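## Task

Move the green foam block so it rests directly on the counter top, not on some other object. Every other block must stay where it started, unrotated. The robot must not tip over or be left leaning, or the task fails. The block must stay put on its own, without the robot supporting it at the end.

## Robot and tools

ROBOT. A Hello Robot Stretch 3 with a single arm: a two-wheeled base (0.33 m long, 0.34 m wide), a lift that slides up a mast, and a telescoping arm pointing out of the robot's RIGHT side, ending in a wrist (yaw, pitch, roll) and a gripper. The base cannot move sideways, so to move the gripper forward or back you drive the base. Turns pivot about the point between the drive wheels, 0.05 m behind the front edge. With arm retracted and wrist folded, a turn sweeps a 0.28 m radius; an unfolded level wrist reaches beyond it.

FRAMES. Base frame: origin on the floor between the drive wheels, x forward, y left, z up. hand_pose is reported in it, at the point where closed fingertips meet. The odometry frame is the base frame at scene start; heading is positive to the left.

execute_actions takes {"actions": [...]}, run in order; an empty list just returns the current state and images (head_camera, nav_camera, wrist_camera). If any action is invalid or out of range, the entire call is rejected and nothing runs. Each action: {"robot": command, "steps": n, "until": {...}}. steps is 1 to 450 control steps at 30 per second (default 1); {"steps": n} alone waits. until ends the action early once all its conditions hold, e.g. {"robot": {"status": "ended"}} (nothing moving, no queue running), or fields like "lift_m": [">", 0.3], "base_status": ["!=", "moving"]. Comparison uses printed values (3 decimals; base translate/rotate 4). {"any": {"status": "ended"}} fires when any one motion or the queue finishes.

A command may contain:
- base: exactly one of {"translate_m": d} (metres, forward positive, |d| at most 1) or {"rotate_rad": d} (radians, counter-clockwise/left positive, |d| at most 3.2). Both are offsets relative to where the base is when that command begins.
- joints: absolute targets by name; unnamed joints keep their goals. Ranges: lift_m 0 to 1.1 (arm height); arm_m 0 to 0.52 (extension); wrist_yaw_rad -1.345 to 4.42 (0 along the arm, positive toward the front, 3.0 folded over the base); wrist_pitch_rad -1.57 to 0.451 (negative tips fingers down); wrist_roll_rad -2.911 to 2.911; gripper_m -0.089 to 0.179 (bigger is wider; real fingertip gap is 0.007 to 0.025 m less, zero below 0.007); head_pan_rad -3.953 to 1.73 (positive left, -1.57 looks along the arm); head_tilt_rad -1.53 to 0.419 (negative down).
- contact_limits: {"arm_m": effort %} 1 to 100, the motor effort at which that arm move halts; lower is gentler.
Instead of one command, robot can be a list of up to 8 commands run in sequence, including {"pause_s": s} (at most 15). {"robot": {"stop": true}} brakes everything and clears the queue. A new command overrides goals immediately, even mid-motion, and discards the rest of an older queue. Motions continue while you think.

SPEED. Full base speed (0.30 m/s, 1.9 rad/s) only when stowed: lift_m under 0.30, arm_m under 0.03, wrist_yaw_rad over 2.54; otherwise 0.10 m/s and 0.63 rad/s.

GRIPPER. Close to a value under the object's width to grasp; open at least 0.02 above the touching value to release. Neither the reading nor "done" proves a grasp; check cameras. Too hard a squeeze trips a stall guard and the object may slip.

SELF-COLLISION. Fold or unfold the wrist only with lift_m between 0.32 and 0.95, wrist_pitch_rad -0.4, wrist_roll_rad near 0. Once folded, lift may go to 0.25. If wrist_yaw_rad is below -0.4, pitch down to -0.5 or lower.

RESULTS. base_status shows progress as (translate_m done of goal). joint_goals, joint_status, measured_speeds, motor_effort (percent, positive toward higher values, bracket = peak), refusals, queue (idle/running/done/dropped/stopped), queue_left. Status words: moving, done (within tolerance), off_target (stuck short, may still push), contact_stop (lift or arm hit something and went slack until commanded again), time_out, stopped, not_commanded, torque_fault (a wrist servo overloaded and is limp for 10 s; wait with steps). Lines starting refused:, dropped: or replaced: explain rejected goals or ended queues, counting from 0. robot.on_its_own reports goals the robot changed, slack or off joints, unusual resting efforts, and base_tilt lean of 3 degrees or more. base_odometry counts wheel turns (slip included); turned_by_wheels and turned_by_imu give rotation since the last result. lidar_m: 12 distances in 30-degree sectors, first straight ahead, counter-clockwise, at 0.17 m height. wrist_depth_mm and head_depth_mm: 7x7 median depth grids.

zoom_image: {"camera": name, "region": [x0, y0, x1, y1]} pixels from the top-left of that camera's latest image, at most 504 by 504.

finished_scene: {"scene": 1 or 2}; irreversible, grades the scene and reports the next task. Make sure everything has stopped first, since anything still moving gets braked during the hold.

AVOID. Dropping or slamming the block, hard pushes, disturbing or rotating other blocks. Tipping risk rises when the arm presses a rigid object with the gripper above about 0.45 m, after repeated pushes following a contact_stop, or when driving while the gripper holds or pushes something fixed, or when snagging furniture (especially reversing). If tilting, reverse the last move in small steps, pull the gripper free, and lower lift_m to about 0.2 if needed. Loose objects may occasionally get nudged by outside forces.

Each tool is called after ">>>" by a JSON object that holds its "method" and its "body", one argument or row to a line.

## Session

>>> {"method": "execute_actions", "body": {
  "actions": []
}}

Scene clock: 0.00 s.
robot.base_odometry: x=+0.000 y=+0.000 heading=+0.000 (m, m, rad; robot's odometry frame)
robot.turned_by_wheels: +0.000 (rad since the last result)
robot.turned_by_imu: +0.000 (rad since the last result)
robot.base_tilt: forward=+2.1 right=-1.5 (deg)
robot.lidar_m: 0.92 1.70 2.45 2.56 1.39 1.34 1.38 1.35 1.30 1.34 1.38 1.07
robot.head_depth_mm: 1412 1428 1433 1468 1477 1319 920 / 1493 1518 1515 1544 1555 1331 922 / 1578 1597 1614 1630 1641 1339 930 / 1664 1678 1690 1723 1751 1351 932 / 1752 1777 1799 1828 1844 1365 985 / 1848 1889 1912 1925 1960 1382 1038 / 1964 2032 2057 2090 2105 1380 1570
robot.base_status: not_commanded
robot.joint_positions: lift_m=+0.600 arm_m=+0.003 wrist_yaw_rad=+2.910 wrist_pitch_rad=-0.372 wrist_roll_rad=+0.014 gripper_m=+0.037 head_pan_rad=-0.007 head_tilt_rad=+0.001
robot.joint_goals: lift_m=+0.600 arm_m=+0.003 wrist_yaw_rad=+2.910 wrist_pitch_rad=-0.372 wrist_roll_rad=+0.014 gripper_m=+0.037 head_pan_rad=-0.007 head_tilt_rad=+0.001
robot.joint_status: lift_m=not_commanded arm_m=not_commanded wrist_yaw_rad=not_commanded wrist_pitch_rad=not_commanded wrist_roll_rad=not_commanded gripper_m=not_commanded head_pan_rad=not_commanded head_tilt_rad=not_commanded
robot.measured_speeds: translate_m=+0.000 rotate_rad=+0.000 lift_m=+0.000 arm_m=+0.000 wrist_yaw_rad=+0.000 wrist_pitch_rad=+0.000 wrist_roll_rad=+0.000 head_pan_rad=+0.000 head_tilt_rad=+0.000
robot: refusals=0 queue=idle queue_left=0
robot.motor_effort: left_wheel=+0 right_wheel=+1 lift_m=+40 arm_m=+1 wrist_yaw_rad=-1 wrist_pitch_rad=+6 wrist_roll_rad=+1 gripper_m=+0 head_pan_rad=+0 head_tilt_rad=+2 (%)
robot.hand_pose: x=+0.0316 y=+0.0763 z=+0.6228 quat_wxyz=(+0.211, +0.710, +0.048, +0.670) (m; robot's base frame)
robot.wrist_depth_mm: - - - - - - - / - - - - - - - / - - - - - - - / - - - - - - - / - - - - - - - / 952 961 - 933 - 946 956 / 801 807 812 806 793 798 811
pictures: head_camera (sideways: a quarter turn clockwise sets it upright), nav_camera (sideways: a quarter turn counterclockwise sets it upright), wrist_camera
Images, in order (width x height): head_camera 896x504, nav_camera 672x504, wrist_camera 644x364.

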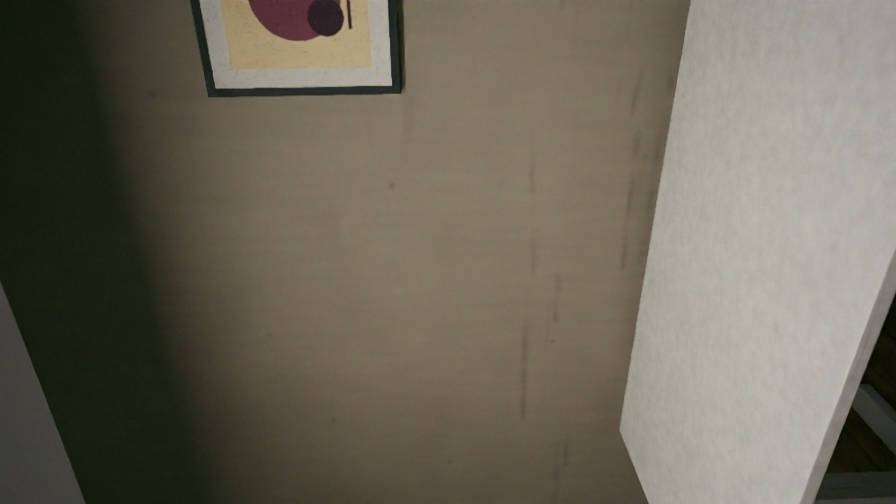

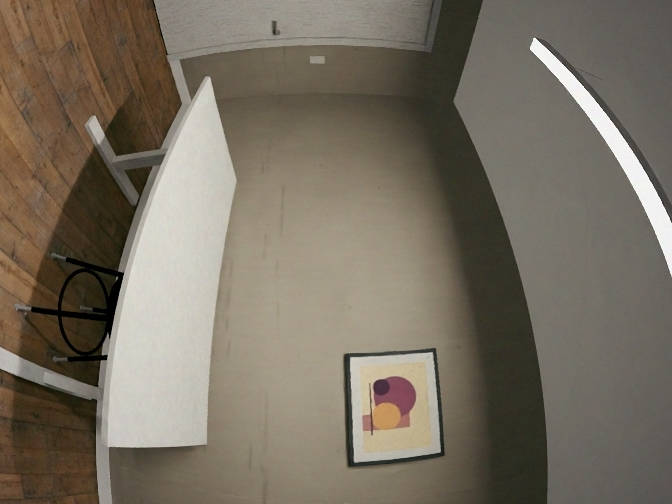

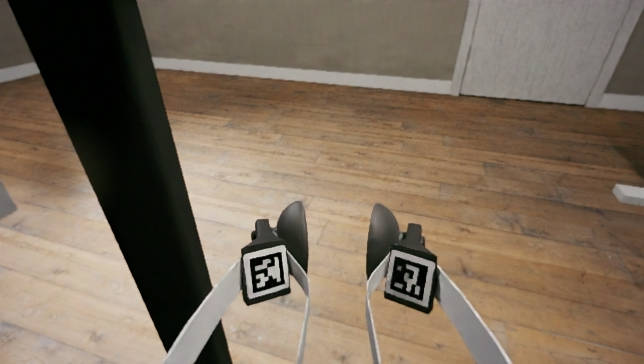

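>>> {"method": "execute_actions", "body": {
  "actions": [
    {"robot":{"joints":{"head_pan_rad":-1.57,"head_tilt_rad":-0.6}},"steps":450,"until":{"robot":{"status":"ended"}}}
  ]
}}

>>> {"method": "execute_actions", "body": {
  "actions": [
    {"robot":{"joints":{"head_pan_rad":-3.1,"head_tilt_rad":-0.6}},"steps":450,"until":{"robot":{"status":"ended"}}}
  ]
}}

>>> {"method": "execute_actions", "body": {
  "actions": [
    {"robot":{"joints":{"head_pan_rad":1.57,"head_tilt_rad":-0.6}},"steps":450,"until":{"robot":{"status":"ended"}}}
  ]
}}

Scene clock: 12.60 s.
robot.base_odometry: x=+0.000 y=+0.000 heading=+0.000 (m, m, rad; robot's odometry frame)
robot.turned_by_wheels: +0.000 (rad since the last result)
robot.turned_by_imu: -0.001 (rad since the last result)
robot.base_tilt: forward=+2.1 right=-1.6 (deg)
robot.lidar_m: 0.92 1.69 2.45 2.56 1.39 1.34 1.39 1.35 1.30 1.34 1.38 1.07
robot.head_depth_mm: 1061 1164 1286 1444 1606 1407 1196 / 1108 1222 1362 1546 1667 1408 1198 / 1161 1290 1444 1639 1706 1407 1207 / 1225 1362 1534 1774 1731 1410 1198 / 1286 1438 1635 1900 1723 1416 1203 / 1356 1532 1753 1936 1716 1421 1195 / 1438 1645 1826 1635 1668 1420 1204
robot.base_status: not_commanded
robot.joint_positions: lift_m=+0.600 arm_m=+0.003 wrist_yaw_rad=+2.910 wrist_pitch_rad=-0.372 wrist_roll_rad=+0.014 gripper_m=+0.037 head_pan_rad=-1.563 head_tilt_rad=-0.592
robot.joint_goals: lift_m=+0.600 arm_m=+0.003 wrist_yaw_rad=+2.910 wrist_pitch_rad=-0.372 wrist_roll_rad=+0.014 gripper_m=+0.037 head_pan_rad=-1.570 head_tilt_rad=-0.600
robot.joint_status: lift_m=not_commanded arm_m=not_commanded wrist_yaw_rad=not_commanded wrist_pitch_rad=not_commanded wrist_roll_rad=not_commanded gripper_m=not_commanded head_pan_rad=done head_tilt_rad=done
robot.measured_speeds: translate_m=+0.000 rotate_rad=+0.000 lift_m=+0.000 arm_m=+0.000 wrist_yaw_rad=+0.000 wrist_pitch_rad=+0.000 wrist_roll_rad=+0.000 head_pan_rad=+0.000 head_tilt_rad=+0.000
robot: refusals=0 queue=done queue_left=0
robot.motor_effort: left_wheel=+0(0) right_wheel=+1(1) lift_m=+39(39) arm_m=+0(1) wrist_yaw_rad=+0(0) wrist_pitch_rad=+7(7) wrist_roll_rad=+0(0) gripper_m=+0(0) head_pan_rad=-2(31) head_tilt_rad=-6(46) (%)
robot.hand_pose: x=+0.0316 y=+0.0763 z=+0.6228 quat_wxyz=(+0.211, +0.710, +0.048, +0.670) (m; robot's base frame)
robot.wrist_depth_mm: - - - - - - - / - - - - - - - / - - - - - - - / - - - - - - - / - - - - - - - / 943 940 - 935 - 934 936 / 794 814 807 804 808 801 801
pictures: head_camera (sideways: a quarter turn clockwise sets it upright), nav_camera (sideways: a quarter turn counterclockwise sets it upright), wrist_camera
camera_calibration (this result's frames):
head_camera: T_world_to_cam=[[0.028922, 0.581323, -0.813159, 1.07439], [0.998115, -0.0608488, -0.00800003, 0.00090689], [-0.0541303, -0.811395, -0.581987, 0.713668], [0, 0, 0, 1]] pos_world=[0.00665239, -0.0454457, 1.289]
nav_camera: T_world_to_cam=[[-0.00863043, -0.50952, 0.860415, -1.07032], [-0.999962, 0.00530497, -0.00688867, 0.0655498], [-0.00105456, -0.860442, -0.509547, 0.620508], [0, 0, 0, 1]] pos_world=[0.0569644, -0.0117841, 1.23755]
wrist_camera: T_world_to_cam=[[0.980292, -0.197224, -0.0114271, -0.00681882], [-0.116128, -0.528483, -0.840964, 0.59516], [0.15982, 0.825717, -0.540971, 0.433499], [0, 0, 0, 1]] pos_world=[0.00651761, -0.0447608, 0.73494]
Images, in order (width x height): head_camera 896x504, nav_camera 672x504, wrist_camera 644x364.

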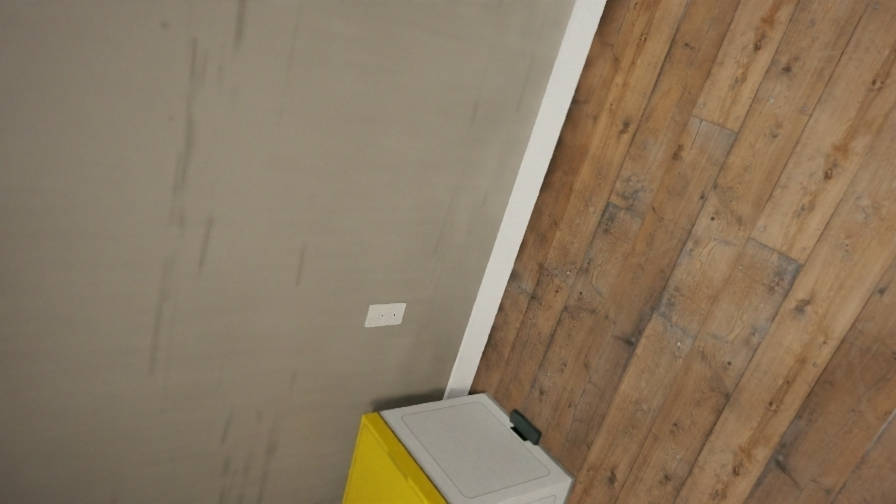

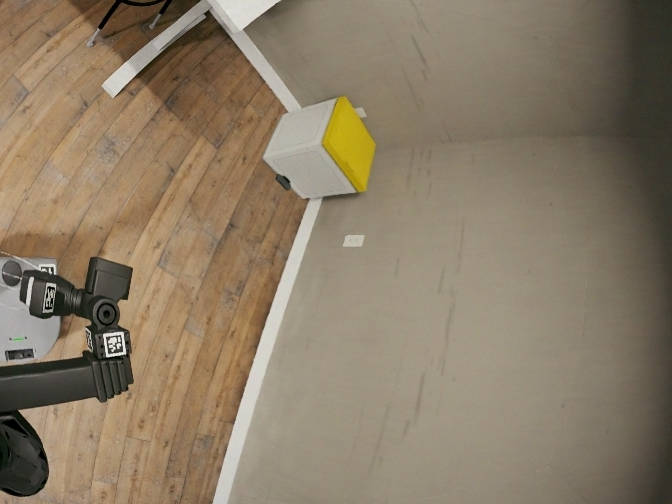

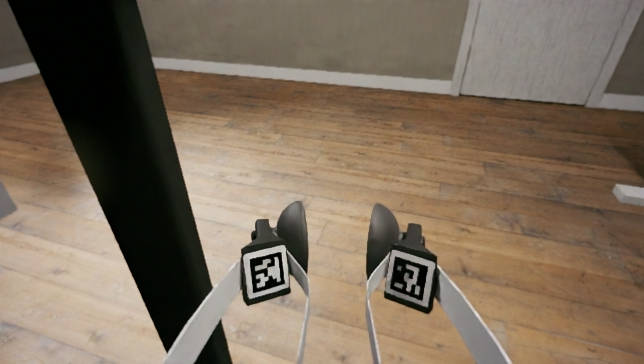

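Scene clock: 13.93 s.
robot.base_odometry: x=+0.000 y=+0.000 heading=+0.000 (m, m, rad; robot's odometry frame)
robot.turned_by_wheels: +0.000 (rad since the last result)
robot.turned_by_imu: +0.000 (rad since the last result)
robot.base_tilt: forward=+2.1 right=-1.5 (deg)
robot.lidar_m: 0.92 1.69 2.46 2.57 1.40 1.34 1.39 1.35 1.29 1.34 1.38 1.07
robot.head_depth_mm: 2708 1415 1343 1506 1641 1411 1227 / 2844 1429 1431 1608 1717 1416 1253 / 2667 1439 1518 1723 1715 1402 1257 / 2222 1529 1632 1880 1720 1407 1222 / 1884 1597 1744 1994 1723 1422 1201 / 1652 1684 1875 2041 1714 1402 1207 / 1467 1568 1690 1824 1718 1406 1209
robot.base_status: not_commanded
robot.joint_positions: lift_m=+0.600 arm_m=+0.003 wrist_yaw_rad=+2.910 wrist_pitch_rad=-0.372 wrist_roll_rad=+0.014 gripper_m=+0.037 head_pan_rad=-3.093 head_tilt_rad=-0.592
robot.joint_goals: lift_m=+0.600 arm_m=+0.003 wrist_yaw_rad=+2.910 wrist_pitch_rad=-0.372 wrist_roll_rad=+0.014 gripper_m=+0.037 head_pan_rad=-3.100 head_tilt_rad=-0.600
robot.joint_status: lift_m=not_commanded arm_m=not_commanded wrist_yaw_rad=not_commanded wrist_pitch_rad=not_commanded wrist_roll_rad=not_commanded gripper_m=not_commanded head_pan_rad=done head_tilt_rad=done
robot.measured_speeds: translate_m=+0.000 rotate_rad=+0.000 lift_m=+0.000 arm_m=+0.000 wrist_yaw_rad=+0.000 wrist_pitch_rad=+0.000 wrist_roll_rad=+0.000 head_pan_rad=+0.000 head_tilt_rad=+0.000
robot: refusals=0 queue=done queue_left=0
robot.motor_effort: left_wheel=+0(0) right_wheel=+1(1) lift_m=+39(39) arm_m=+0(1) wrist_yaw_rad=-1(0) wrist_pitch_rad=+7(6) wrist_roll_rad=+1(0) gripper_m=-1(0) head_pan_rad=-2(31) head_tilt_rad=-4(5) (%)
robot.hand_pose: x=+0.0316 y=+0.0763 z=+0.6228 quat_wxyz=(+0.211, +0.710, +0.048, +0.670) (m; robot's base frame)
robot.wrist_depth_mm: - - - - - - - / - - - - - - - / - - - - - - - / - - - - - - - / - - - - - - - / 933 932 - 920 - 949 956 / 810 796 820 808 793 809 804
pictures: head_camera (sideways: a quarter turn clockwise sets it upright), nav_camera (sideways: a quarter turn counterclockwise sets it upright), wrist_camera
camera_calibration (this result's frames):
head_camera: T_world_to_cam=[[0.582215, -0.00517782, -0.813018, 1.07083], [-0.0200859, -0.999766, -0.0080167, 0.00713964], [-0.812787, 0.0209977, -0.582183, 0.718551], [0, 0, 0, 1]] pos_world=[-0.0392822, -0.00240536, 1.28899]
nav_camera: T_world_to_cam=[[-0.509656, -0.0121688, 0.860292, -1.0671], [-0.0354834, 0.999347, -0.00688544, 0.0596622], [-0.859646, -0.0340353, -0.509755, 0.626017], [0, 0, 0, 1]] pos_world=[-0.0035841, -0.0513019, 1.23754]
wrist_camera: T_world_to_cam=[[0.980292, -0.197224, -0.0114274, -0.00681866], [-0.116128, -0.528483, -0.840964, 0.59516], [0.159819, 0.825717, -0.540971, 0.433499], [0, 0, 0, 1]] pos_world=[0.00651762, -0.0447608, 0.73494]
Images, in order (width x height): head_camera 896x504, nav_camera 672x504, wrist_camera 644x364.

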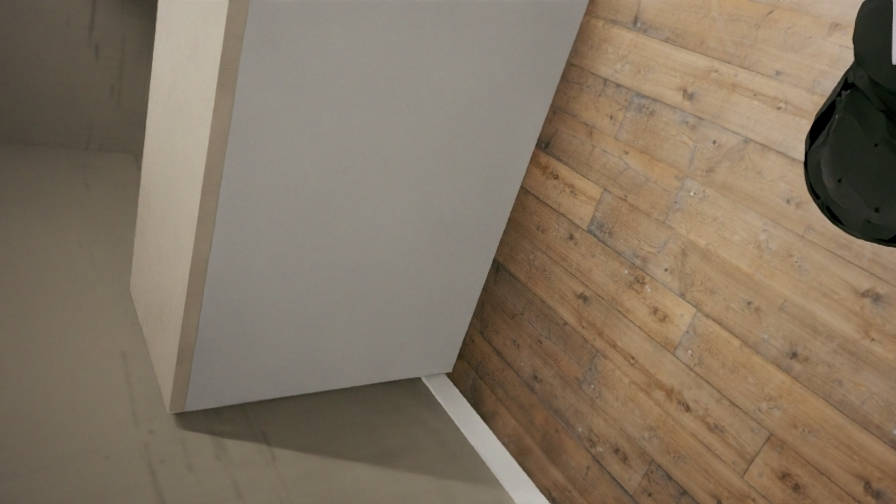

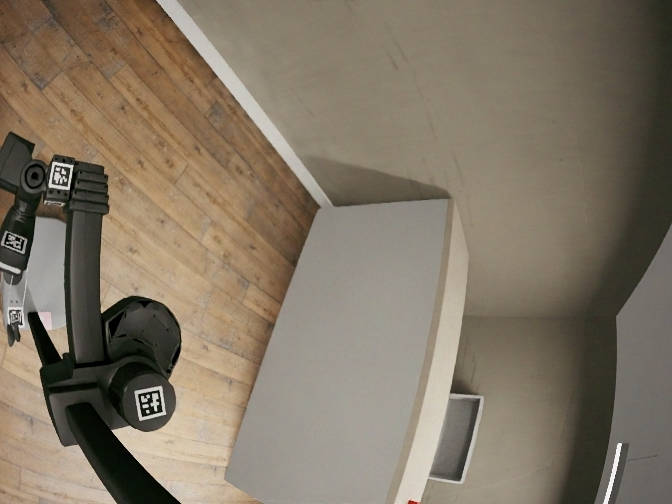

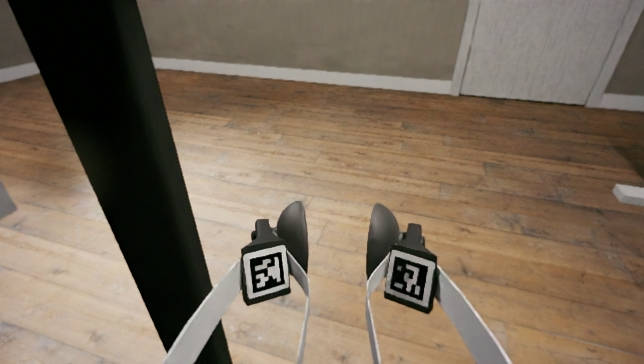

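Scene clock: 16.67 s.
robot.base_odometry: x=+0.000 y=+0.000 heading=+0.000 (m, m, rad; robot's odometry frame)
robot.turned_by_wheels: +0.000 (rad since the last result)
robot.turned_by_imu: -0.001 (rad since the last result)
robot.base_tilt: forward=+2.0 right=-1.6 (deg)
robot.lidar_m: 0.92 1.69 2.45 2.56 1.40 1.34 1.39 1.35 1.30 1.34 1.38 1.07
robot.head_depth_mm: 2037 2244 2480 2193 1701 1405 1192 / 2131 2342 2592 2171 1714 1403 1200 / 2214 2463 2694 2183 1708 1403 1197 / 2349 2628 2876 2202 1707 1407 1203 / 2454 2770 2942 2181 1714 1413 1191 / 2587 2933 3073 2196 1722 1418 1203 / 2746 3087 2980 2202 1723 1458 -
robot.base_status: not_commanded
robot.joint_positions: lift_m=+0.600 arm_m=+0.003 wrist_yaw_rad=+2.910 wrist_pitch_rad=-0.372 wrist_roll_rad=+0.014 gripper_m=+0.037 head_pan_rad=+1.563 head_tilt_rad=-0.592
robot.joint_goals: lift_m=+0.600 arm_m=+0.003 wrist_yaw_rad=+2.910 wrist_pitch_rad=-0.372 wrist_roll_rad=+0.014 gripper_m=+0.037 head_pan_rad=+1.570 head_tilt_rad=-0.600
robot.joint_status: lift_m=not_commanded arm_m=not_commanded wrist_yaw_rad=not_commanded wrist_pitch_rad=not_commanded wrist_roll_rad=not_commanded gripper_m=not_commanded head_pan_rad=done head_tilt_rad=done
robot.measured_speeds: translate_m=+0.000 rotate_rad=+0.000 lift_m=+0.000 arm_m=+0.000 wrist_yaw_rad=+0.000 wrist_pitch_rad=+0.000 wrist_roll_rad=+0.000 head_pan_rad=+0.000 head_tilt_rad=+0.000
robot: refusals=0 queue=done queue_left=0
robot.motor_effort: left_wheel=+0(0) right_wheel=+0(1) lift_m=+39(39) arm_m=+0(0) wrist_yaw_rad=+0(0) wrist_pitch_rad=+7(6) wrist_roll_rad=+0(0) gripper_m=+0(1) head_pan_rad=+3(32) head_tilt_rad=-4(4) (%)
robot.hand_pose: x=+0.0316 y=+0.0763 z=+0.6228 quat_wxyz=(+0.211, +0.710, +0.048, +0.670) (m; robot's base frame)
robot.wrist_depth_mm: - - - - - - - / - - - - - - - / - - - - - - - / - - - - - - - / - - - - - - - / 951 922 - 968 - 919 940 / 785 806 797 796 805 809 813
pictures: head_camera (sideways: a quarter turn clockwise sets it upright), nav_camera (sideways: a quarter turn counterclockwise sets it upright), wrist_camera
camera_calibration (this result's frames):
head_camera: T_world_to_cam=[[-0.0382589, -0.58098, -0.813018, 1.07462], [-0.997009, 0.0768739, -0.0080167, 0.0130989], [0.0671574, 0.810279, -0.582183, 0.713183], [0, 0, 0, 1]] pos_world=[0.00627779, 0.0454456, 1.28899]
nav_camera: T_world_to_cam=[[0.0168165, 0.509524, 0.860292, -1.07031], [0.999748, -0.0213705, -0.00688544, 0.0533473], [0.0148766, 0.860191, -0.509755, 0.620682], [0, 0, 0, 1]] pos_world=[-0.0445686, 0.0125841, 1.23754]
wrist_camera: T_world_to_cam=[[0.980292, -0.197224, -0.0114272, -0.00681871], [-0.116128, -0.528483, -0.840964, 0.59516], [0.159819, 0.825717, -0.540971, 0.433499], [0, 0, 0, 1]] pos_world=[0.00651759, -0.0447608, 0.73494]
Images, in order (width x height): head_camera 896x504, nav_camera 672x504, wrist_camera 644x364.

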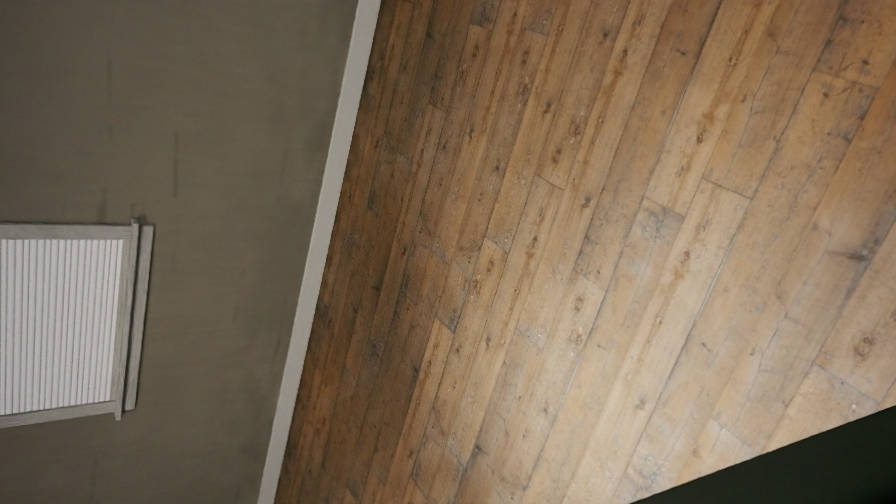

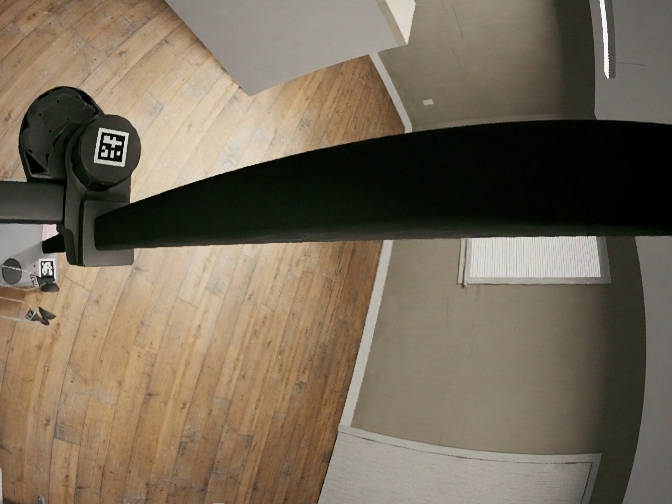

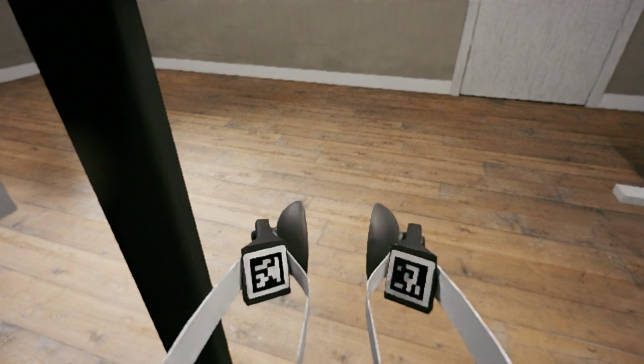

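>>> {"method": "execute_actions", "body": {
  "actions": [
    {"robot":{"joints":{"head_pan_rad":-3.6,"head_tilt_rad":-0.2}},"steps":450,"until":{"robot":{"status":"ended"}}}
  ]
}}

Scene clock: 32.83 s.
robot.base_odometry: x=+0.000 y=+0.000 heading=+0.000 (m, m, rad; robot's odometry frame)
robot.turned_by_wheels: +0.000 (rad since the last result)
robot.turned_by_imu: -0.002 (rad since the last result)
robot.base_tilt: forward=+2.1 right=-1.5 (deg)
robot.lidar_m: 0.92 1.68 2.45 2.57 1.40 1.34 1.39 1.35 1.30 1.34 1.38 1.07
robot.head_depth_mm: 2792 2956 3098 1551 1402 1478 1525 / 2842 2952 3124 1558 1406 1492 1541 / 2838 2956 3107 1590 1410 1494 1537 / 2839 2992 3104 1611 1417 1499 1546 / 2807 2967 3135 1631 1422 1504 1554 / 2836 2988 3163 1655 1427 1514 1564 / 2861 3033 3124 1666 1433 1514 1578
robot.base_status: not_commanded
robot.joint_positions: lift_m=+0.600 arm_m=+0.003 wrist_yaw_rad=+2.910 wrist_pitch_rad=-0.372 wrist_roll_rad=+0.014 gripper_m=+0.037 head_pan_rad=-3.593 head_tilt_rad=-0.211
robot.joint_goals: lift_m=+0.600 arm_m=+0.003 wrist_yaw_rad=+2.910 wrist_pitch_rad=-0.372 wrist_roll_rad=+0.014 gripper_m=+0.037 head_pan_rad=-3.600 head_tilt_rad=-0.200
robot.joint_status: lift_m=not_commanded arm_m=not_commanded wrist_yaw_rad=not_commanded wrist_pitch_rad=not_commanded wrist_roll_rad=not_commanded gripper_m=not_commanded head_pan_rad=done head_tilt_rad=done
robot.measured_speeds: translate_m=+0.000 rotate_rad=+0.000 lift_m=+0.000 arm_m=+0.000 wrist_yaw_rad=+0.000 wrist_pitch_rad=+0.000 wrist_roll_rad=+0.000 head_pan_rad=+0.000 head_tilt_rad=+0.000
robot: refusals=0 queue=done queue_left=0
robot.motor_effort: left_wheel=+0(0) right_wheel=+0(1) lift_m=+39(39) arm_m=+0(1) wrist_yaw_rad=+0(0) wrist_pitch_rad=+7(6) wrist_roll_rad=+0(0) gripper_m=+0(1) head_pan_rad=-2(30) head_tilt_rad=+7(40) (%)
robot.hand_pose: x=+0.0316 y=+0.0763 z=+0.6228 quat_wxyz=(+0.211, +0.710, +0.048, +0.670) (m; robot's base frame)
robot.wrist_depth_mm: - - - - - - - / - - - - - - - / - - - - - - - / - - - - - - - / - - - - - - - / 957 926 - 945 - 948 949 / 812 815 800 814 818 803 837
pictures: head_camera (sideways: a quarter turn clockwise sets it upright), nav_camera (sideways: a quarter turn counterclockwise sets it upright), wrist_camera
camera_calibration (this result's frames):
head_camera: T_world_to_cam=[[0.198611, -0.133553, -0.970936, 1.27921], [-0.495178, -0.868601, 0.0181853, -0.0240769], [-0.845785, 0.477174, -0.238646, 0.271711], [0, 0, 0, 1]] pos_world=[-0.036178, 0.0202757, 1.30731]
nav_camera: T_world_to_cam=[[-0.132048, 0.0781154, 0.988161, -1.23634], [0.444808, 0.895554, -0.0113549, 0.0625557], [-0.885838, 0.438043, -0.153003, 0.161891], [0, 0, 0, 1]] pos_world=[-0.0476723, -0.0303601, 1.24718]
wrist_camera: T_world_to_cam=[[0.980292, -0.197224, -0.0114274, -0.00681864], [-0.116128, -0.528483, -0.840964, 0.59516], [0.159819, 0.825717, -0.540971, 0.433499], [0, 0, 0, 1]] pos_world=[0.00651762, -0.0447608, 0.73494]
Images, in order (width x height): head_camera 896x504, nav_camera 672x504, wrist_camera 644x364.

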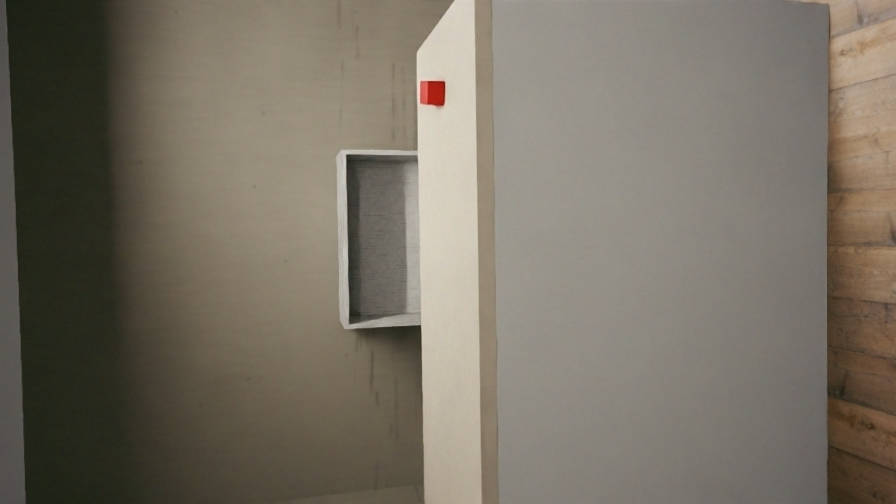

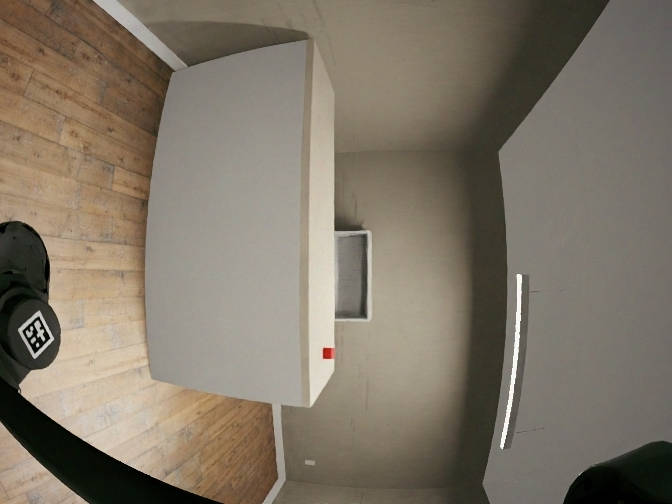

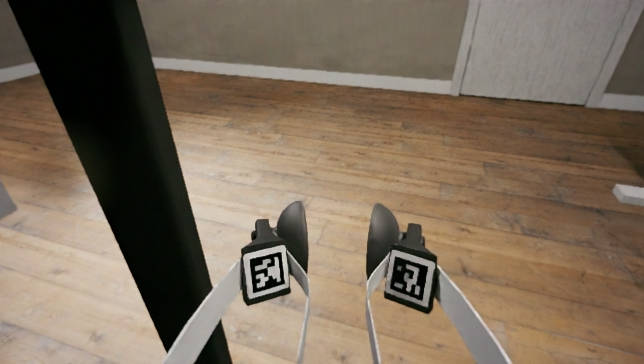

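>>> {"method": "execute_actions", "body": {
  "actions": [
    {"robot":{"joints":{"head_pan_rad":-0.6,"head_tilt_rad":-0.6}},"steps":450,"until":{"robot":{"status":"ended"}}}
  ]
}}

>>> {"method": "execute_actions", "body": {
  "actions": [
    {"robot":{"joints":{"head_pan_rad":0.6,"head_tilt_rad":-0.7}},"steps":450,"until":{"robot":{"status":"ended"}}}
  ]
}}

Scene clock: 45.43 s.
robot.base_odometry: x=+0.000 y=+0.000 heading=+0.000 (m, m, rad; robot's odometry frame)
robot.turned_by_wheels: +0.000 (rad since the last result)
robot.turned_by_imu: -0.001 (rad since the last result)
robot.base_tilt: forward=+2.1 right=-1.6 (deg)
robot.lidar_m: 0.92 1.69 2.46 2.56 1.40 1.34 1.38 1.35 1.30 1.34 1.38 1.07
robot.head_depth_mm: 1372 1541 1720 1751 1678 1411 1201 / 1355 1525 1705 1962 1702 1413 1199 / 1325 1486 1692 1943 1703 1412 1196 / 1313 1467 1664 1863 1720 1406 1202 / 1295 1442 1343 970 1614 1417 1194 / 1280 1420 1343 970 1625 1414 1202 / 1269 1406 1333 969 1664 1381 1213
robot.base_status: not_commanded
robot.joint_positions: lift_m=+0.600 arm_m=+0.003 wrist_yaw_rad=+2.910 wrist_pitch_rad=-0.372 wrist_roll_rad=+0.014 gripper_m=+0.037 head_pan_rad=-0.607 head_tilt_rad=-0.592
robot.joint_goals: lift_m=+0.600 arm_m=+0.003 wrist_yaw_rad=+2.910 wrist_pitch_rad=-0.372 wrist_roll_rad=+0.014 gripper_m=+0.037 head_pan_rad=-0.600 head_tilt_rad=-0.600
robot.joint_status: lift_m=not_commanded arm_m=not_commanded wrist_yaw_rad=not_commanded wrist_pitch_rad=not_commanded wrist_roll_rad=not_commanded gripper_m=not_commanded head_pan_rad=done head_tilt_rad=done
robot.measured_speeds: translate_m=+0.000 rotate_rad=+0.000 lift_m=+0.000 arm_m=+0.000 wrist_yaw_rad=+0.000 wrist_pitch_rad=+0.000 wrist_roll_rad=+0.000 head_pan_rad=+0.000 head_tilt_rad=+0.000
robot: refusals=0 queue=done queue_left=0
robot.motor_effort: left_wheel=+0(0) right_wheel=+1(0) lift_m=+39(39) arm_m=+0(0) wrist_yaw_rad=+1(0) wrist_pitch_rad=+6(7) wrist_roll_rad=+0(1) gripper_m=+0(1) head_pan_rad=+3(31) head_tilt_rad=-5(38) (%)
robot.hand_pose: x=+0.0316 y=+0.0763 z=+0.6228 quat_wxyz=(+0.211, +0.710, +0.048, +0.670) (m; robot's base frame)
robot.wrist_depth_mm: - - - - - - - / - - - - - - - / - - - - - - - / - - - - - - - / - - - - - - - / 933 945 - 971 - 928 937 / 816 819 822 803 801 804 799
pictures: head_camera (sideways: a quarter turn clockwise sets it upright), nav_camera (sideways: a quarter turn counterclockwise sets it upright), wrist_camera
camera_calibration (this result's frames):
head_camera: T_world_to_cam=[[-0.458129, 0.359218, -0.813068, 1.07724], [0.625781, 0.779958, -0.00801078, 0.00319214], [0.631281, -0.512472, -0.582113, 0.709652], [0, 0, 0, 1]] pos_world=[0.0435289, -0.0257781, 1.28899]
nav_camera: T_world_to_cam=[[0.411212, -0.301209, 0.860336, -1.07277], [-0.581491, -0.813524, -0.00688658, 0.0629944], [0.701978, -0.497446, -0.509681, 0.616395], [0, 0, 0, 1]] pos_world=[0.0450727, 0.0347409, 1.23754]
wrist_camera: T_world_to_cam=[[0.980292, -0.197224, -0.0114273, -0.00681864], [-0.116128, -0.528483, -0.840964, 0.59516], [0.159819, 0.825717, -0.540971, 0.433499], [0, 0, 0, 1]] pos_world=[0.00651759, -0.0447608, 0.73494]
Images, in order (width x height): head_camera 896x504, nav_camera 672x504, wrist_camera 644x364.

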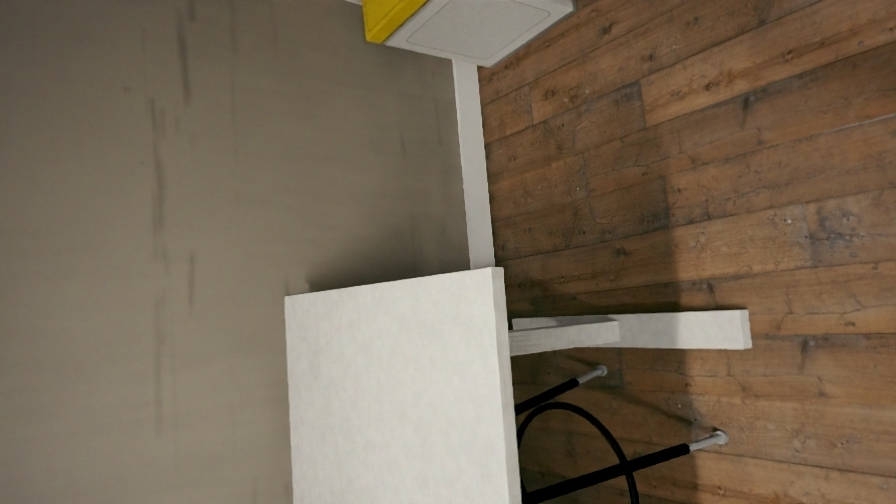

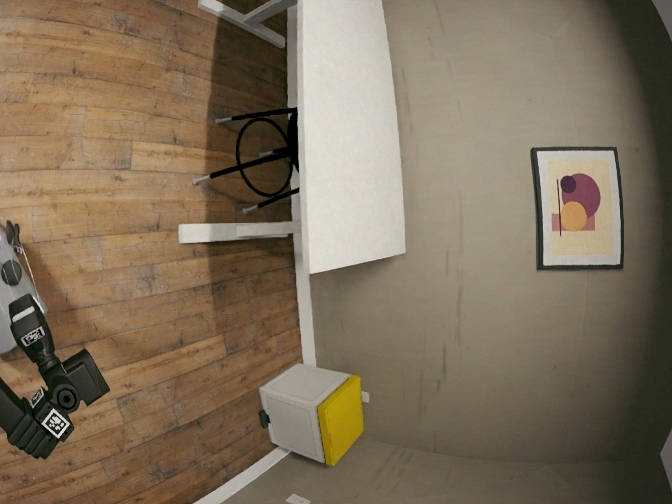

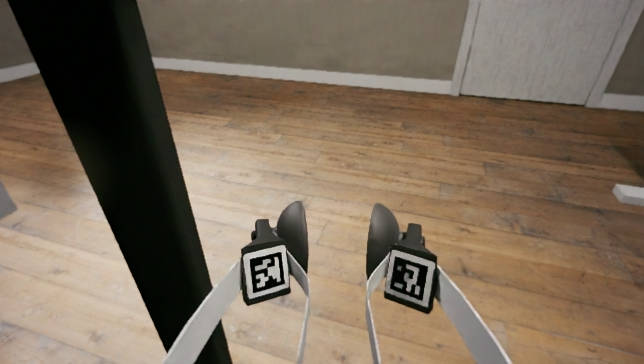

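Scene clock: 46.63 s.
robot.base_odometry: x=+0.000 y=+0.000 heading=+0.000 (m, m, rad; robot's odometry frame)
robot.turned_by_wheels: +0.000 (rad since the last result)
robot.turned_by_imu: +0.000 (rad since the last result)
robot.base_tilt: forward=+2.1 right=-1.5 (deg)
robot.lidar_m: 0.92 1.68 2.46 2.56 1.39 1.34 1.39 1.35 1.30 1.34 1.38 1.08
robot.head_depth_mm: 1806 1534 1143 1935 1574 1325 1154 / 2060 1540 1801 1931 1585 1326 1149 / 2345 1549 2373 1939 1580 1331 1151 / 2417 2660 2494 1939 1574 1329 1153 / 2284 2557 2490 1928 1575 1335 1156 / 2183 2409 2464 1936 1572 1330 1153 / 2072 2285 2433 1929 1587 1340 1156
robot.base_status: not_commanded
robot.joint_positions: lift_m=+0.600 arm_m=+0.003 wrist_yaw_rad=+2.910 wrist_pitch_rad=-0.372 wrist_roll_rad=+0.014 gripper_m=+0.037 head_pan_rad=+0.593 head_tilt_rad=-0.691
robot.joint_goals: lift_m=+0.600 arm_m=+0.003 wrist_yaw_rad=+2.910 wrist_pitch_rad=-0.372 wrist_roll_rad=+0.014 gripper_m=+0.037 head_pan_rad=+0.600 head_tilt_rad=-0.700
robot.joint_status: lift_m=not_commanded arm_m=not_commanded wrist_yaw_rad=not_commanded wrist_pitch_rad=not_commanded wrist_roll_rad=not_commanded gripper_m=not_commanded head_pan_rad=done head_tilt_rad=done
robot.measured_speeds: translate_m=+0.000 rotate_rad=+0.000 lift_m=+0.000 arm_m=+0.000 wrist_yaw_rad=+0.000 wrist_pitch_rad=+0.000 wrist_roll_rad=+0.000 head_pan_rad=+0.000 head_tilt_rad=+0.000
robot: refusals=0 queue=done queue_left=0
robot.motor_effort: left_wheel=+0(0) right_wheel=+0(1) lift_m=+39(39) arm_m=+0(0) wrist_yaw_rad=+0(1) wrist_pitch_rad=+7(6) wrist_roll_rad=+1(1) gripper_m=-1(1) head_pan_rad=+3(32) head_tilt_rad=-6(20) (%)
robot.hand_pose: x=+0.0316 y=+0.0763 z=+0.6228 quat_wxyz=(+0.211, +0.710, +0.048, +0.670) (m; robot's base frame)
robot.wrist_depth_mm: - - - - - - - / - - - - - - - / - - - - - - - / - - - - - - - / - - - - - - - / 935 955 - 938 - 960 953 / 828 806 801 820 821 796 817
pictures: head_camera (sideways: a quarter turn clockwise sets it upright), nav_camera (sideways: a quarter turn counterclockwise sets it upright), wrist_camera
camera_calibration (this result's frames):
head_camera: T_world_to_cam=[[-0.564907, -0.340001, -0.75185, 0.998095], [-0.501128, 0.865248, -0.0147565, 0.018847], [0.655554, 0.368437, -0.659169, 0.809741], [0, 0, 0, 1]] pos_world=[0.0424466, 0.0247076, 1.28445]
nav_camera: T_world_to_cam=[[0.497991, 0.320089, 0.805945, -1.00239], [0.54702, -0.837101, -0.00553891, 0.0543551], [0.672885, 0.443626, -0.591964, 0.723625], [0, 0, 0, 1]] pos_world=[-0.0174702, 0.0453345, 1.23653]
wrist_camera: T_world_to_cam=[[0.980292, -0.197224, -0.0114272, -0.00681874], [-0.116128, -0.528483, -0.840964, 0.59516], [0.15982, 0.825717, -0.540971, 0.433499], [0, 0, 0, 1]] pos_world=[0.00651761, -0.0447608, 0.73494]
Images, in order (width x height): head_camera 896x504, nav_camera 672x504, wrist_camera 644x364.

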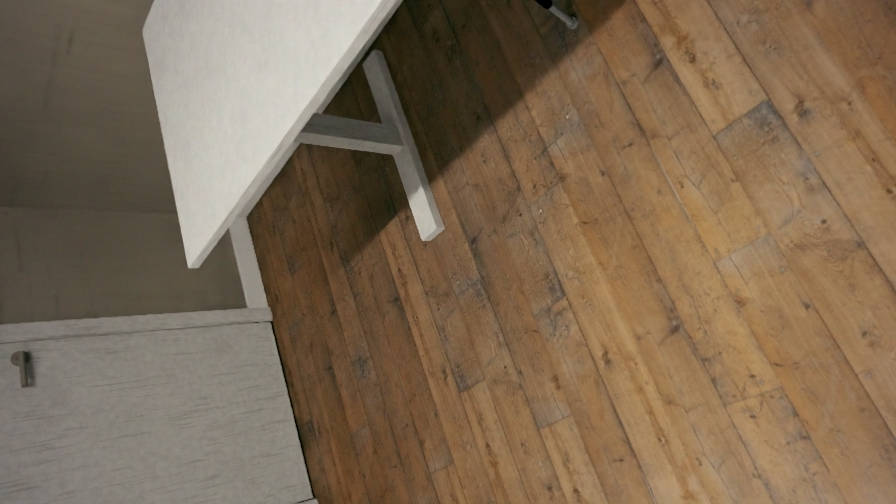

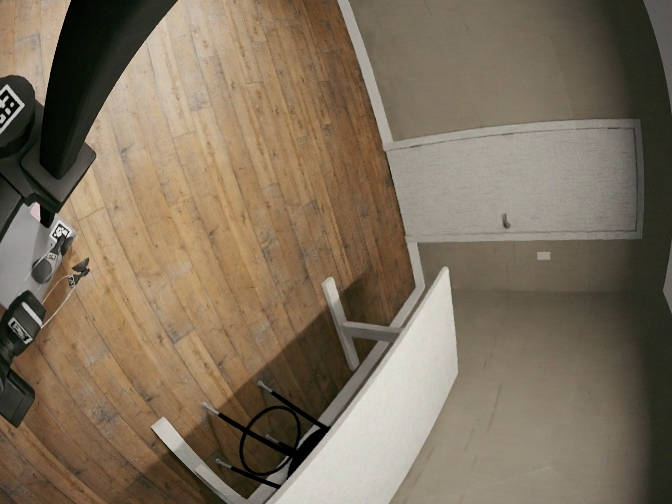

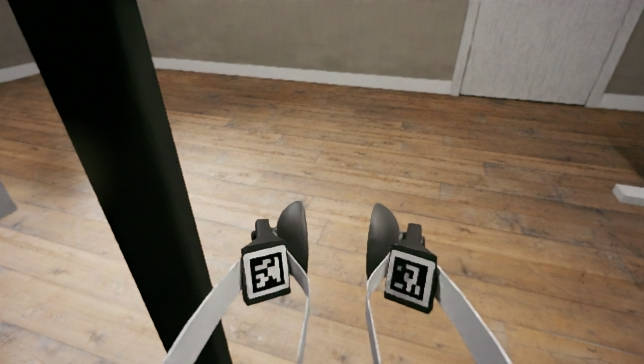

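>>> {"method": "execute_actions", "body": {
  "actions": [
    {"robot":{"joints":{"wrist_yaw_rad":3.0,"wrist_pitch_rad":-0.4,"wrist_roll_rad":0,"head_pan_rad":0,"head_tilt_rad":-0.5}},"steps":450,"until":{"robot":{"status":"ended"}}},
    {"robot":[{"joints":{"lift_m":0.25,"arm_m":0},"base":{"rotate_rad":1.83}},{"base":{"translate_m":1.0}}],"steps":450,"until":{"robot":{"status":"ended"}}}
  ]
}}

Scene clock: 82.13 s.
robot.base_odometry: x=-0.256 y=+0.967 heading=+1.830 (m, m, rad; robot's odometry frame)
robot.turned_by_wheels: +1.830 (rad since the last result)
robot.turned_by_imu: +1.828 (rad since the last result)
robot.base_tilt: forward=+2.1 right=-1.5 (deg)
robot.lidar_m: 2.01 2.51 0.67 0.74 1.26 2.02 2.31 1.88 1.88 2.03 1.75 1.76
robot.head_depth_mm: 1567 1676 1832 1997 1870 1499 1258 / 1683 1815 2005 2180 1842 1501 1254 / 1822 1977 2189 2333 1869 1501 1250 / 2001 2194 2409 2494 1873 1504 1253 / 2162 2409 2691 2514 1878 1506 1257 / 2414 2687 2931 2489 1875 1502 1254 / 2385 2547 2789 2508 1895 1516 1266
robot.base_status: done (translate_m +1.0000 of +1.0000)
robot.joint_positions: lift_m=+0.250 arm_m=+0.003 wrist_yaw_rad=+2.999 wrist_pitch_rad=-0.414 wrist_roll_rad=+0.007 gripper_m=+0.037 head_pan_rad=+0.007 head_tilt_rad=-0.506
robot.joint_goals: lift_m=+0.250 arm_m=+0.000 wrist_yaw_rad=+3.000 wrist_pitch_rad=-0.400 wrist_roll_rad=+0.000 gripper_m=+0.037 head_pan_rad=+0.000 head_tilt_rad=-0.500
robot.joint_status: lift_m=done arm_m=done wrist_yaw_rad=done wrist_pitch_rad=done wrist_roll_rad=done gripper_m=not_commanded head_pan_rad=done head_tilt_rad=done
robot.measured_speeds: translate_m=+0.000 rotate_rad=+0.000 lift_m=+0.000 arm_m=+0.000 wrist_yaw_rad=+0.000 wrist_pitch_rad=+0.000 wrist_roll_rad=+0.000 head_pan_rad=+0.000 head_tilt_rad=+0.000
robot: refusals=0 queue=done queue_left=0
robot.motor_effort: left_wheel=-2(8) right_wheel=+4(9) lift_m=+24(39) arm_m=-1(1) wrist_yaw_rad=+2(4) wrist_pitch_rad=+6(6) wrist_roll_rad=-4(4) gripper_m=+0(0) head_pan_rad=-2(27) head_tilt_rad=+5(27) (%)
robot.hand_pose: x=+0.0108 y=+0.0751 z=+0.2640 quat_wxyz=(+0.195, +0.703, +0.095, +0.678) (m; robot's base frame)
robot.wrist_depth_mm: - - 979 823 666 915 - / - - - 897 727 - - / 888 889 891 886 805 882 890 / 687 682 695 698 692 688 689 / 565 554 - 557 580 565 558 / 475 - - - - 468 470 / - - - - 401 404 408
pictures: head_camera (sideways: a quarter turn clockwise sets it upright), nav_camera (sideways: a quarter turn counterclockwise sets it upright), wrist_camera
camera_calibration (this result's frames):
head_camera: T_world_to_cam=[[-0.509371, 0.0300385, -0.860023, 1.13878], [0.0623367, 0.998053, -0.00206103, -0.0011162], [0.858287, -0.0546609, -0.510251, 0.614772], [0, 0, 0, 1]] pos_world=[0.0524797, 0.000510817, 1.29306]
nav_camera: T_world_to_cam=[[0.433798, -0.00969739, 0.900958, -1.1259], [-0.00572211, -0.999952, -0.00800779, 0.0609427], [0.900992, -0.00168162, -0.433833, 0.516488], [0, 0, 0, 1]] pos_world=[0.0234094, 0.05089, 1.23894]
wrist_camera: T_world_to_cam=[[0.994248, -0.106938, -0.00593054, 0.000843016], [-0.0664295, -0.572293, -0.817354, 0.286934], [0.0840126, 0.813047, -0.576105, 0.254798], [0, 0, 0, 1]] pos_world=[-0.00318349, -0.0428621, 0.381322]
Images, in order (width x height): head_camera 896x504, nav_camera 672x504, wrist_camera 644x364.

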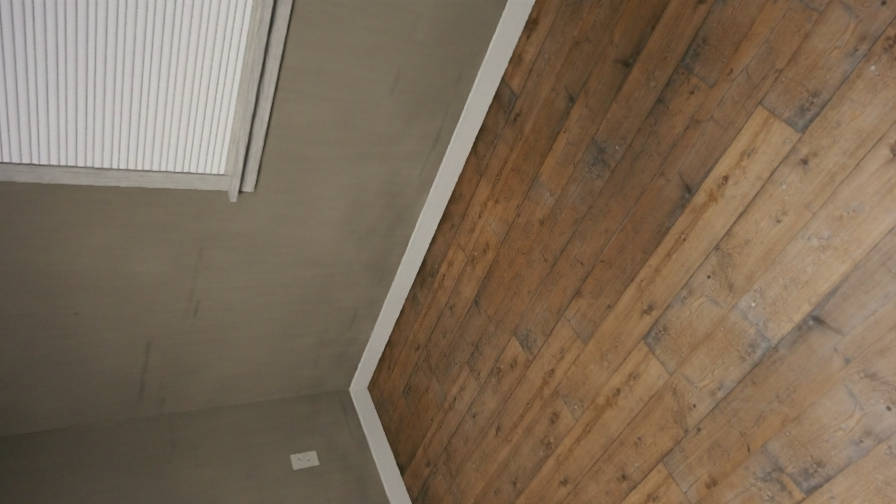

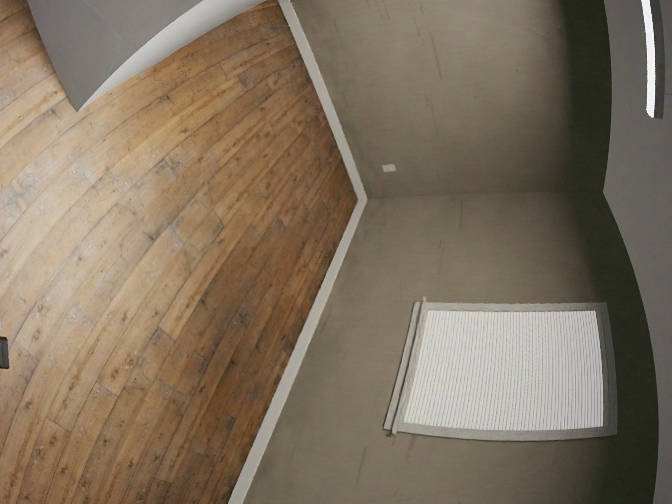

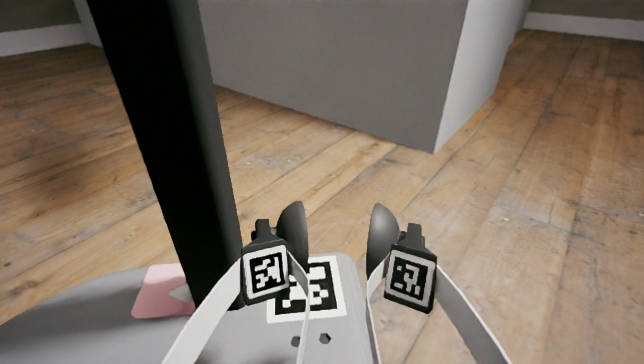

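>>> {"method": "execute_actions", "body": {
  "actions": [
    {"robot":{"base":{"translate_m":0.9},"joints":{"head_pan_rad":1.3,"head_tilt_rad":-0.5}},"steps":450,"until":{"robot":{"status":"ended"}}}
  ]
}}

Scene clock: 91.23 s.
robot.base_odometry: x=-0.487 y=+1.837 heading=+1.830 (m, m, rad; robot's odometry frame)
robot.turned_by_wheels: +0.000 (rad since the last result)
robot.turned_by_imu: +0.003 (rad since the last result)
robot.base_tilt: forward=+2.1 right=-1.5 (deg)
robot.lidar_m: 1.27 1.89 1.89 0.96 0.82 2.67 3.06 2.42 2.25 1.29 1.11 1.11
robot.head_depth_mm: 1537 1677 1824 2018 1866 1497 1252 / 1605 1742 1930 2132 1871 1511 1253 / 1677 1840 2023 2214 1857 1502 1251 / 1750 1931 2132 2292 1884 1499 1254 / 1850 1868 1971 2203 1866 1498 1254 / 1933 2091 2308 2360 1879 1505 1255 / 2056 2205 2334 2438 1874 1466 1260
robot.base_status: done (translate_m +0.9000 of +0.9000)
robot.joint_positions: lift_m=+0.250 arm_m=+0.003 wrist_yaw_rad=+2.999 wrist_pitch_rad=-0.414 wrist_roll_rad=+0.006 gripper_m=+0.037 head_pan_rad=+1.293 head_tilt_rad=-0.506
robot.joint_goals: lift_m=+0.250 arm_m=+0.000 wrist_yaw_rad=+3.000 wrist_pitch_rad=-0.400 wrist_roll_rad=+0.000 gripper_m=+0.037 head_pan_rad=+1.300 head_tilt_rad=-0.500
robot.joint_status: lift_m=done arm_m=done wrist_yaw_rad=done wrist_pitch_rad=done wrist_roll_rad=done gripper_m=not_commanded head_pan_rad=done head_tilt_rad=done
robot.measured_speeds: translate_m=+0.000 rotate_rad=+0.000 lift_m=+0.000 arm_m=+0.000 wrist_yaw_rad=+0.000 wrist_pitch_rad=+0.000 wrist_roll_rad=+0.000 head_pan_rad=+0.000 head_tilt_rad=+0.000
robot: refusals=0 queue=done queue_left=0
robot.motor_effort: left_wheel=-2(7) right_wheel=+3(10) lift_m=+24(24) arm_m=+0(0) wrist_yaw_rad=+1(1) wrist_pitch_rad=+6(6) wrist_roll_rad=-4(4) gripper_m=+1(0) head_pan_rad=+2(32) head_tilt_rad=+3(5) (%)
robot.hand_pose: x=+0.0108 y=+0.0751 z=+0.2640 quat_wxyz=(+0.195, +0.702, +0.095, +0.678) (m; robot's base frame)
robot.wrist_depth_mm: 660 - - - - - - / 688 - - - - - - / 703 803 875 900 894 911 889 / 680 686 690 688 691 692 688 / 559 552 - 554 579 560 562 / 480 - - - - 472 469 / - - - - 400 407 409
pictures: head_camera (sideways: a quarter turn clockwise sets it upright), nav_camera (sideways: a quarter turn counterclockwise sets it upright), wrist_camera
camera_calibration (this result's frames):
head_camera: T_world_to_cam=[[-0.17202, -0.480384, -0.860023, 1.13672], [-0.940281, 0.340394, -0.00206096, 0.0049997], [0.293737, 0.808309, -0.51025, 0.618214], [0, 0, 0, 1]] pos_world=[0.018648, 0.0446529, 1.29306]
nav_camera: T_world_to_cam=[[0.131255, 0.413578, 0.900958, -1.12405], [0.958018, -0.286596, -0.0080078, 0.0550639], [0.254899, 0.864185, -0.433832, 0.520428], [0, 0, 0, 1]] pos_world=[-0.0378718, 0.0309175, 1.23894]
wrist_camera: T_world_to_cam=[[0.994257, -0.106855, -0.00591086, 0.000848359], [-0.0663703, -0.572344, -0.817323, 0.286915], [0.0839523, 0.813022, -0.576149, 0.254809], [0, 0, 0, 1]] pos_world=[-0.00319271, -0.0428609, 0.381315]
Images, in order (width x height): head_camera 896x504, nav_camera 672x504, wrist_camera 644x364.

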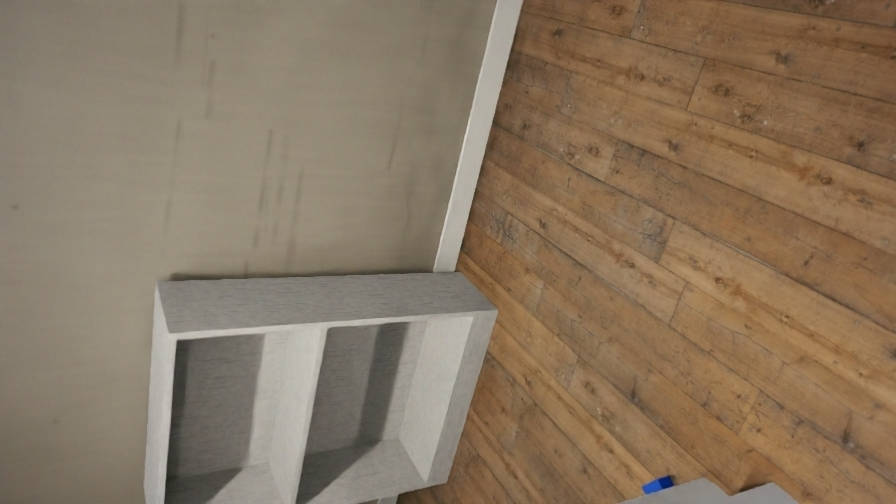

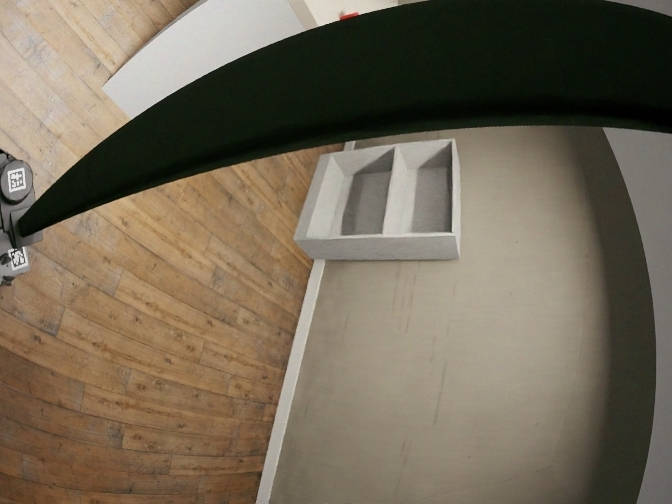

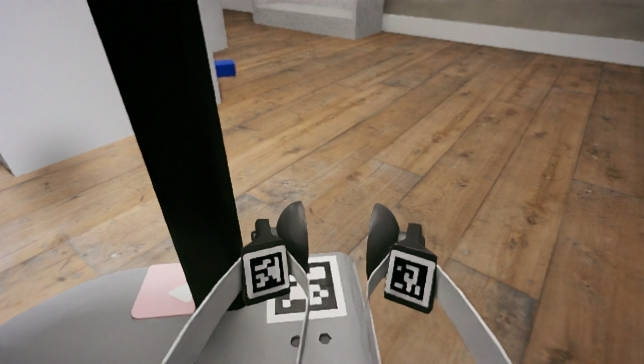

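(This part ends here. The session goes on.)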